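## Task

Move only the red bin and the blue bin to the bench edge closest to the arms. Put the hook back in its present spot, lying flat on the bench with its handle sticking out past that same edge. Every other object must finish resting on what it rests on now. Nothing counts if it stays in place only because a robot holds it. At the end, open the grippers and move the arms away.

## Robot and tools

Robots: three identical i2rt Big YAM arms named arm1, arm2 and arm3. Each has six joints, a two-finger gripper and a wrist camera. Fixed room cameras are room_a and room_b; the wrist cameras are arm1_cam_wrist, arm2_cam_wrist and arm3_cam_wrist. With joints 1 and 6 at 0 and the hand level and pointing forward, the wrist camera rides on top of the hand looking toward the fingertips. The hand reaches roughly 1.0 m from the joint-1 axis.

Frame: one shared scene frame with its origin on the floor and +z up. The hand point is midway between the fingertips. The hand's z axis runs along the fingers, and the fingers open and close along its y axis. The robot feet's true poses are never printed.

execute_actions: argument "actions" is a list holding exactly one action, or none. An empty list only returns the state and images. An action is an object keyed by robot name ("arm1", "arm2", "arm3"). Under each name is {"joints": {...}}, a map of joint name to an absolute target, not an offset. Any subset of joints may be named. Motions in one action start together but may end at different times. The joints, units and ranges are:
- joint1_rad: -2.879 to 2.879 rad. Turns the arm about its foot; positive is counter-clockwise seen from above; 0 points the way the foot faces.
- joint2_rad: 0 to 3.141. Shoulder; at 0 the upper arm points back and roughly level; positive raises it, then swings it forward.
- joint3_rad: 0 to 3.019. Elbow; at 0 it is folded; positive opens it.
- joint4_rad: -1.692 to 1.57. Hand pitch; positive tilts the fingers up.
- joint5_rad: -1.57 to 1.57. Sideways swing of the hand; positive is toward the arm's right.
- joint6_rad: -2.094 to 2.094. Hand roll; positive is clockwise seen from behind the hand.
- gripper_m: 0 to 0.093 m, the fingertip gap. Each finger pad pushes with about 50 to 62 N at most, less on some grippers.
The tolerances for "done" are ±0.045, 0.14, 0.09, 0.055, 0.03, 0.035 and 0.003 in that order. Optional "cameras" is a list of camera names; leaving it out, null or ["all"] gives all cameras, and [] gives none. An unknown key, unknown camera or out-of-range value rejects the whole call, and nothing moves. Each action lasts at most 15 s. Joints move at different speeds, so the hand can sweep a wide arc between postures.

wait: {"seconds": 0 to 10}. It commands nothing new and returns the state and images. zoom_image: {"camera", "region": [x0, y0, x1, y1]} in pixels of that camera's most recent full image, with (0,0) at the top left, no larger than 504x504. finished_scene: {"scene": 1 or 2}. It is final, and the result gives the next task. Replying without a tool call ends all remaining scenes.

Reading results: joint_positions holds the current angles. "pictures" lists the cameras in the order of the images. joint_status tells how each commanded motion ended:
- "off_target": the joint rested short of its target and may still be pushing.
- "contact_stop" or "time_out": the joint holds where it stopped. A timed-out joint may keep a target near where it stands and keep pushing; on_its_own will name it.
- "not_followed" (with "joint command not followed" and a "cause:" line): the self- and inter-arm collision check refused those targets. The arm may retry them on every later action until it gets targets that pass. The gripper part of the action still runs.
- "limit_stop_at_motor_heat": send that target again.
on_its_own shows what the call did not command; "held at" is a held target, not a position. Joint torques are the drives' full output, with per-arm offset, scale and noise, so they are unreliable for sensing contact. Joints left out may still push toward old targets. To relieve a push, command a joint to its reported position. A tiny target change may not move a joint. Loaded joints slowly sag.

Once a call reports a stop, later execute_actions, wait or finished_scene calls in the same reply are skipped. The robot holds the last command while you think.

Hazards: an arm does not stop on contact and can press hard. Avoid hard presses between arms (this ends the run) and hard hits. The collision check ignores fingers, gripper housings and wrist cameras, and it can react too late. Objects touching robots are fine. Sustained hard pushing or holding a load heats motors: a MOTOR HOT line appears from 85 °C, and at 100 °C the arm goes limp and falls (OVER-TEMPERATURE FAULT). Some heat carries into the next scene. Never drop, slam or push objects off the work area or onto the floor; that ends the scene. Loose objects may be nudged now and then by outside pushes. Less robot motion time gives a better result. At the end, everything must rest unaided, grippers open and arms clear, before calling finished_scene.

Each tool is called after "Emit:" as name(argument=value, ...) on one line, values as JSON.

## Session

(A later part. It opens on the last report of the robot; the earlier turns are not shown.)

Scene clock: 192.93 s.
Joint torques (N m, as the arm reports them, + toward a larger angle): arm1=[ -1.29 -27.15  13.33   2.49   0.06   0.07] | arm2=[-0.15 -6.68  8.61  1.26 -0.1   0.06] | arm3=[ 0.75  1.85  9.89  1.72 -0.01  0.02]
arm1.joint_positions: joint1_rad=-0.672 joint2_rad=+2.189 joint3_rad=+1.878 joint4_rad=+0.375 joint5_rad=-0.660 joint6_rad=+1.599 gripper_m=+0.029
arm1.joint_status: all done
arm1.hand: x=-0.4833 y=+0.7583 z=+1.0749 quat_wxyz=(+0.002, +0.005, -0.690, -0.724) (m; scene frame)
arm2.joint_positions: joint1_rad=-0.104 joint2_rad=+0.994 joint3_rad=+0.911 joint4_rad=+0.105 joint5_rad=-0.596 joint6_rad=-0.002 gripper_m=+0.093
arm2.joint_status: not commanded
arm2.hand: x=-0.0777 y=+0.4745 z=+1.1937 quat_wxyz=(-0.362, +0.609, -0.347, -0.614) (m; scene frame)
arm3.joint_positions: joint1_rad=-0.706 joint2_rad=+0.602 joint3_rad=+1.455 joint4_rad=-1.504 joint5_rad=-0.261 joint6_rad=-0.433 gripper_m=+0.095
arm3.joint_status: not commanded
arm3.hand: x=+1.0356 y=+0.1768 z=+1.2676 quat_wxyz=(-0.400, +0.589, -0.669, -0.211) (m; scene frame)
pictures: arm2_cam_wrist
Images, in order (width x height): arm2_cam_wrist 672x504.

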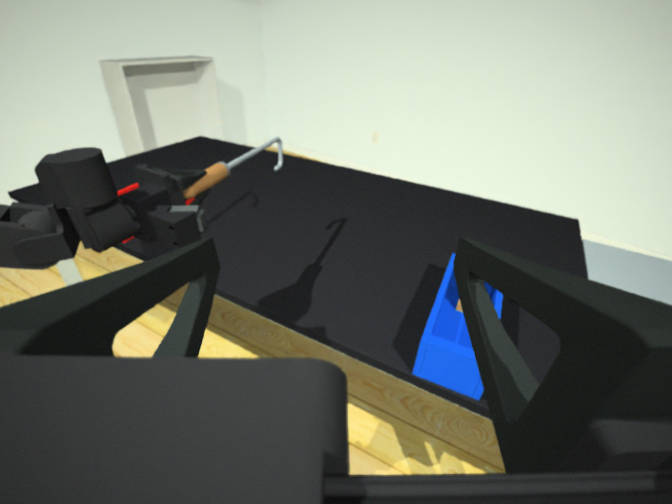

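Emit:
execute_actions(actions=[{"arm1":{"joints":{"joint1_rad":0.0,"joint5_rad":0.1}}}], cameras=[])

Emit:
execute_actions(actions=[{"arm1":{"joints":{"joint1_rad":0.645,"joint5_rad":0.87,"joint3_rad":2.02,"joint2_rad":2.25}}}], cameras=["arm1_cam_wrist"])

Emit:
execute_actions(actions=[{"arm1":{"joints":{"joint2_rad":2.42,"joint4_rad":0.55}}}], cameras=[])

Emit:
execute_actions(actions=[{"arm1":{"joints":{"joint2_rad":2.5,"joint4_rad":0.61,"joint6_rad":0}}}], cameras=[])

Emit:
execute_actions(actions=[{"arm1":{"joints":{"joint2_rad":2.61,"joint4_rad":0.68}}}], cameras=["arm1_cam_wrist","room_a"])

Scene clock: 199.50 s.
Joint torques (N m, as the arm reports them, + toward a larger angle): arm1=[ -1.77 -27.17  13.44   2.71   0.07   0.07] | arm2=[ 0.01 -6.43  8.65  1.24 -0.09  0.06] | arm3=[ 0.54  1.77  9.88  1.75 -0.03 -0.01]
arm1.joint_positions: joint1_rad=+0.006 joint2_rad=+2.190 joint3_rad=+1.878 joint4_rad=+0.370 joint5_rad=+0.099 joint6_rad=+1.599 gripper_m=+0.029
arm1.joint_status: all done
arm1.hand: x=-0.9342 y=+0.9082 z=+1.0780 quat_wxyz=(-0.012, -0.039, -0.686, -0.726) (m; scene frame)
arm2.joint_positions: joint1_rad=-0.104 joint2_rad=+0.994 joint3_rad=+0.911 joint4_rad=+0.105 joint5_rad=-0.596 joint6_rad=-0.002 gripper_m=+0.093
arm2.joint_status: not commanded
arm2.hand: x=-0.0777 y=+0.4745 z=+1.1937 quat_wxyz=(-0.362, +0.609, -0.347, -0.614) (m; scene frame)
arm3.joint_positions: joint1_rad=-0.706 joint2_rad=+0.602 joint3_rad=+1.455 joint4_rad=-1.504 joint5_rad=-0.261 joint6_rad=-0.433 gripper_m=+0.095
arm3.joint_status: not commanded
arm3.hand: x=+1.0356 y=+0.1768 z=+1.2676 quat_wxyz=(-0.400, +0.589, -0.669, -0.211) (m; scene frame)
pictures: none
No camera images: the call's "cameras" was empty. Leave "cameras" out to get every camera's image.

Scene clock: 202.20 s.
Joint torques (N m, as the arm reports them, + toward a larger angle): arm1=[ -1.65 -29.42  15.59   2.58   0.12   0.07] | arm2=[ 0.07 -6.5   8.63  1.24 -0.09  0.04] | arm3=[ 1.21  1.33  9.89  1.73  0.   -0.03]
arm1.joint_positions: joint1_rad=+0.649 joint2_rad=+2.310 joint3_rad=+1.934 joint4_rad=+0.367 joint5_rad=+0.869 joint6_rad=+1.599 gripper_m=+0.029
arm1.joint_status: all done
arm1.hand: x=-1.3636 y=+0.7642 z=+1.0072 quat_wxyz=(-0.060, -0.080, -0.706, -0.701) (m; scene frame)
arm2.joint_positions: joint1_rad=-0.104 joint2_rad=+0.994 joint3_rad=+0.911 joint4_rad=+0.105 joint5_rad=-0.596 joint6_rad=-0.002 gripper_m=+0.093
arm2.joint_status: not commanded
arm2.hand: x=-0.0777 y=+0.4745 z=+1.1937 quat_wxyz=(-0.362, +0.609, -0.347, -0.614) (m; scene frame)
arm3.joint_positions: joint1_rad=-0.706 joint2_rad=+0.602 joint3_rad=+1.455 joint4_rad=-1.504 joint5_rad=-0.261 joint6_rad=-0.433 gripper_m=+0.095
arm3.joint_status: not commanded
arm3.hand: x=+1.0356 y=+0.1768 z=+1.2676 quat_wxyz=(-0.400, +0.589, -0.669, -0.211) (m; scene frame)
pictures: arm1_cam_wrist
Images, in order (width x height): arm1_cam_wrist 672x504.

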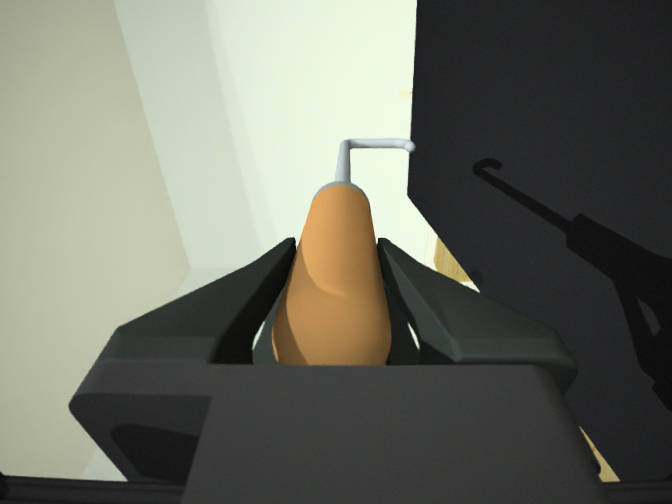

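Scene clock: 203.37 s.
Joint torques (N m, as the arm reports them, + toward a larger angle): arm1=[ -1.78 -30.82  13.54   2.99   0.1    0.07] | arm2=[-0.2  -6.52  8.64  1.25 -0.1   0.06] | arm3=[1.07 2.   9.76 1.63 0.01 0.  ]
arm1.joint_positions: joint1_rad=+0.649 joint2_rad=+2.490 joint3_rad=+1.954 joint4_rad=+0.506 joint5_rad=+0.869 joint6_rad=+1.599 gripper_m=+0.029
arm1.joint_status: all done
arm1.hand: x=-1.3704 y=+0.7716 z=+0.8899 quat_wxyz=(-0.065, -0.075, -0.711, -0.696) (m; scene frame)
arm2.joint_positions: joint1_rad=-0.104 joint2_rad=+0.994 joint3_rad=+0.911 joint4_rad=+0.105 joint5_rad=-0.596 joint6_rad=-0.002 gripper_m=+0.093
arm2.joint_status: not commanded
arm2.hand: x=-0.0777 y=+0.4745 z=+1.1937 quat_wxyz=(-0.362, +0.609, -0.347, -0.614) (m; scene frame)
arm3.joint_positions: joint1_rad=-0.706 joint2_rad=+0.602 joint3_rad=+1.455 joint4_rad=-1.504 joint5_rad=-0.261 joint6_rad=-0.433 gripper_m=+0.095
arm3.joint_status: not commanded
arm3.hand: x=+1.0356 y=+0.1768 z=+1.2676 quat_wxyz=(-0.400, +0.589, -0.669, -0.211) (m; scene frame)
pictures: none
No camera images: the call's "cameras" was empty. Leave "cameras" out to get every camera's image.

Scene clock: 205.53 s.
Joint torques (N m, as the arm reports them, + toward a larger angle): arm1=[ -1.71 -27.65  13.12   2.31   0.12  -0.29] | arm2=[ 0.05 -6.34  8.62  1.25 -0.12  0.06] | arm3=[ 1.33  1.46  9.89  1.82  0.   -0.03]
arm1.joint_positions: joint1_rad=+0.649 joint2_rad=+2.525 joint3_rad=+1.957 joint4_rad=+0.586 joint5_rad=+0.868 joint6_rad=+0.018 gripper_m=+0.029
arm1.joint_status: all done
arm1.hand: x=-1.3705 y=+0.7714 z=+0.8766 quat_wxyz=(-0.540, +0.436, -0.553, -0.460) (m; scene frame)
arm2.joint_positions: joint1_rad=-0.104 joint2_rad=+0.994 joint3_rad=+0.911 joint4_rad=+0.105 joint5_rad=-0.596 joint6_rad=-0.002 gripper_m=+0.093
arm2.joint_status: not commanded
arm2.hand: x=-0.0777 y=+0.4745 z=+1.1937 quat_wxyz=(-0.362, +0.609, -0.347, -0.614) (m; scene frame)
arm3.joint_positions: joint1_rad=-0.706 joint2_rad=+0.602 joint3_rad=+1.455 joint4_rad=-1.504 joint5_rad=-0.261 joint6_rad=-0.433 gripper_m=+0.095
arm3.joint_status: not commanded
arm3.hand: x=+1.0356 y=+0.1768 z=+1.2676 quat_wxyz=(-0.400, +0.589, -0.669, -0.211) (m; scene frame)
pictures: none
No camera images: the call's "cameras" was empty. Leave "cameras" out to get every camera's image.

Scene clock: 206.57 s.
Joint torques (N m, as the arm reports them, + toward a larger angle): arm1=[ -1.71 -27.1   11.99   2.09   0.06  -0.21] | arm2=[-0.43 -6.5   8.64  1.26 -0.11  0.05] | arm3=[ 0.99  1.92  9.79  1.7  -0.02 -0.03]
arm1.joint_positions: joint1_rad=+0.649 joint2_rad=+2.625 joint3_rad=+1.967 joint4_rad=+0.663 joint5_rad=+0.869 joint6_rad=+0.012 gripper_m=+0.029
arm1.joint_status: all done
arm1.hand: x=-1.3674 y=+0.7670 z=+0.8098 quat_wxyz=(-0.542, +0.442, -0.552, -0.453) (m; scene frame)
arm2.joint_positions: joint1_rad=-0.104 joint2_rad=+0.994 joint3_rad=+0.911 joint4_rad=+0.105 joint5_rad=-0.596 joint6_rad=-0.002 gripper_m=+0.093
arm2.joint_status: not commanded
arm2.hand: x=-0.0777 y=+0.4745 z=+1.1937 quat_wxyz=(-0.362, +0.609, -0.347, -0.614) (m; scene frame)
arm3.joint_positions: joint1_rad=-0.706 joint2_rad=+0.602 joint3_rad=+1.455 joint4_rad=-1.504 joint5_rad=-0.261 joint6_rad=-0.433 gripper_m=+0.095
arm3.joint_status: not commanded
arm3.hand: x=+1.0356 y=+0.1768 z=+1.2676 quat_wxyz=(-0.400, +0.589, -0.669, -0.211) (m; scene frame)
pictures: arm1_cam_wrist, room_a
Images, in order (width x height): arm1_cam_wrist 672x504, room_a 672x504.

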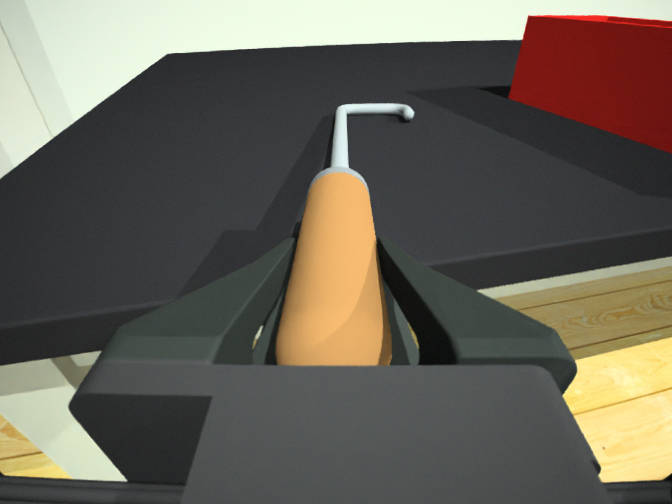

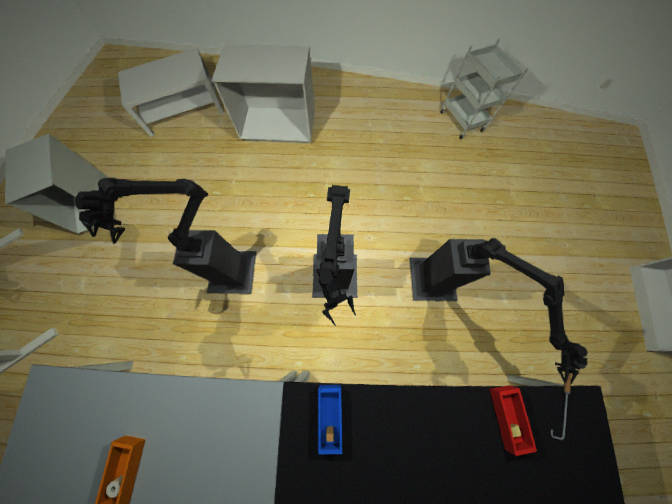

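Emit:
execute_actions(actions=[{"arm1":{"joints":{"joint2_rad":2.635}}}], cameras=[])

Emit:
execute_actions(actions=[{"arm1":{"joints":{"gripper_m":0.07}}}], cameras=["arm1_cam_wrist"])

Emit:
execute_actions(actions=[{"arm1":{"joints":{"joint2_rad":1.5}}}], cameras=["room_a"])

Scene clock: 209.53 s.
Joint torques (N m, as the arm reports them, + toward a larger angle): arm1=[ -1.7  -25.14  11.95   2.1    0.07  -0.21] | arm2=[-0.14 -6.74  8.65  1.31 -0.11  0.08] | arm3=[ 1.02  1.54  9.81  1.73  0.01 -0.02]
arm1.joint_positions: joint1_rad=+0.649 joint2_rad=+2.625 joint3_rad=+1.967 joint4_rad=+0.663 joint5_rad=+0.869 joint6_rad=+0.012 gripper_m=+0.029
arm1.joint_status: all done
arm1.hand: x=-1.3674 y=+0.7670 z=+0.8098 quat_wxyz=(-0.542, +0.442, -0.552, -0.453) (m; scene frame)
arm2.joint_positions: joint1_rad=-0.104 joint2_rad=+0.994 joint3_rad=+0.911 joint4_rad=+0.105 joint5_rad=-0.596 joint6_rad=-0.002 gripper_m=+0.093
arm2.joint_status: not commanded
arm2.hand: x=-0.0777 y=+0.4745 z=+1.1937 quat_wxyz=(-0.362, +0.609, -0.347, -0.614) (m; scene frame)
arm3.joint_positions: joint1_rad=-0.706 joint2_rad=+0.602 joint3_rad=+1.455 joint4_rad=-1.504 joint5_rad=-0.261 joint6_rad=-0.433 gripper_m=+0.095
arm3.joint_status: not commanded
arm3.hand: x=+1.0356 y=+0.1768 z=+1.2676 quat_wxyz=(-0.400, +0.589, -0.669, -0.211) (m; scene frame)
pictures: none
No camera images: the call's "cameras" was empty. Leave "cameras" out to get every camera's image.

Scene clock: 210.20 s.
Joint torques (N m, as the arm reports them, + toward a larger angle): arm1=[ -1.45 -25.17  11.77   2.08   0.07  -0.21] | arm2=[ 0.02 -6.64  8.64  1.29 -0.09  0.02] | arm3=[ 1.13  1.34  9.82  1.77 -0.01 -0.02]
arm1.joint_positions: joint1_rad=+0.649 joint2_rad=+2.625 joint3_rad=+1.969 joint4_rad=+0.663 joint5_rad=+0.869 joint6_rad=+0.012 gripper_m=+0.070
arm1.joint_status: all done
arm1.hand: x=-1.3678 y=+0.7675 z=+0.8111 quat_wxyz=(-0.542, +0.441, -0.552, -0.454) (m; scene frame)
arm2.joint_positions: joint1_rad=-0.104 joint2_rad=+0.994 joint3_rad=+0.911 joint4_rad=+0.105 joint5_rad=-0.596 joint6_rad=-0.002 gripper_m=+0.093
arm2.joint_status: not commanded
arm2.hand: x=-0.0777 y=+0.4745 z=+1.1937 quat_wxyz=(-0.362, +0.609, -0.347, -0.614) (m; scene frame)
arm3.joint_positions: joint1_rad=-0.706 joint2_rad=+0.602 joint3_rad=+1.455 joint4_rad=-1.504 joint5_rad=-0.261 joint6_rad=-0.433 gripper_m=+0.095
arm3.joint_status: not commanded
arm3.hand: x=+1.0356 y=+0.1768 z=+1.2676 quat_wxyz=(-0.400, +0.589, -0.669, -0.211) (m; scene frame)
pictures: arm1_cam_wrist
Images, in order (width x height): arm1_cam_wrist 672x504.

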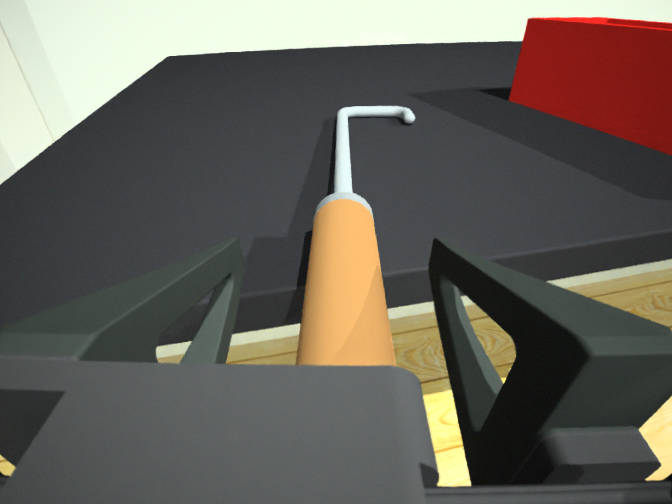

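Scene clock: 212.57 s.
Joint torques (N m, as the arm reports them, + toward a larger angle): arm1=[ -1.79 -13.2    9.43   0.35  -0.42  -0.28] | arm2=[-0.19 -6.7   8.63  1.28 -0.09  0.05] | arm3=[ 1.    1.26  9.81  1.77 -0.03  0.01]
arm1.joint_positions: joint1_rad=+0.649 joint2_rad=+1.513 joint3_rad=+1.999 joint4_rad=+0.681 joint5_rad=+0.868 joint6_rad=+0.012 gripper_m=+0.070
arm1.joint_status: all done
arm1.hand: x=-1.1179 y=+0.4611 z=+1.6448 quat_wxyz=(-0.457, -0.020, -0.453, -0.766) (m; scene frame)
arm2.joint_positions: joint1_rad=-0.104 joint2_rad=+0.994 joint3_rad=+0.911 joint4_rad=+0.105 joint5_rad=-0.596 joint6_rad=-0.002 gripper_m=+0.093
arm2.joint_status: not commanded
arm2.hand: x=-0.0777 y=+0.4745 z=+1.1937 quat_wxyz=(-0.362, +0.609, -0.347, -0.614) (m; scene frame)
arm3.joint_positions: joint1_rad=-0.706 joint2_rad=+0.602 joint3_rad=+1.455 joint4_rad=-1.504 joint5_rad=-0.261 joint6_rad=-0.433 gripper_m=+0.095
arm3.joint_status: not commanded
arm3.hand: x=+1.0356 y=+0.1768 z=+1.2676 quat_wxyz=(-0.400, +0.589, -0.669, -0.211) (m; scene frame)
pictures: room_a
Images, in order (width x height): room_a 672x504.

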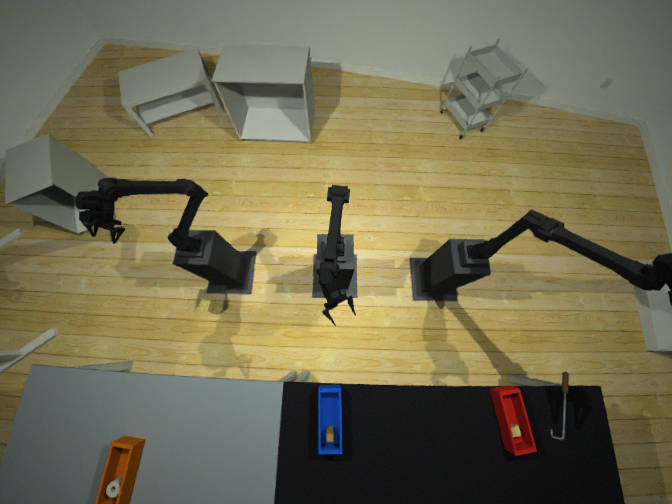

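Emit:
finished_scene(scene=2)

The scene is finished: the task was done.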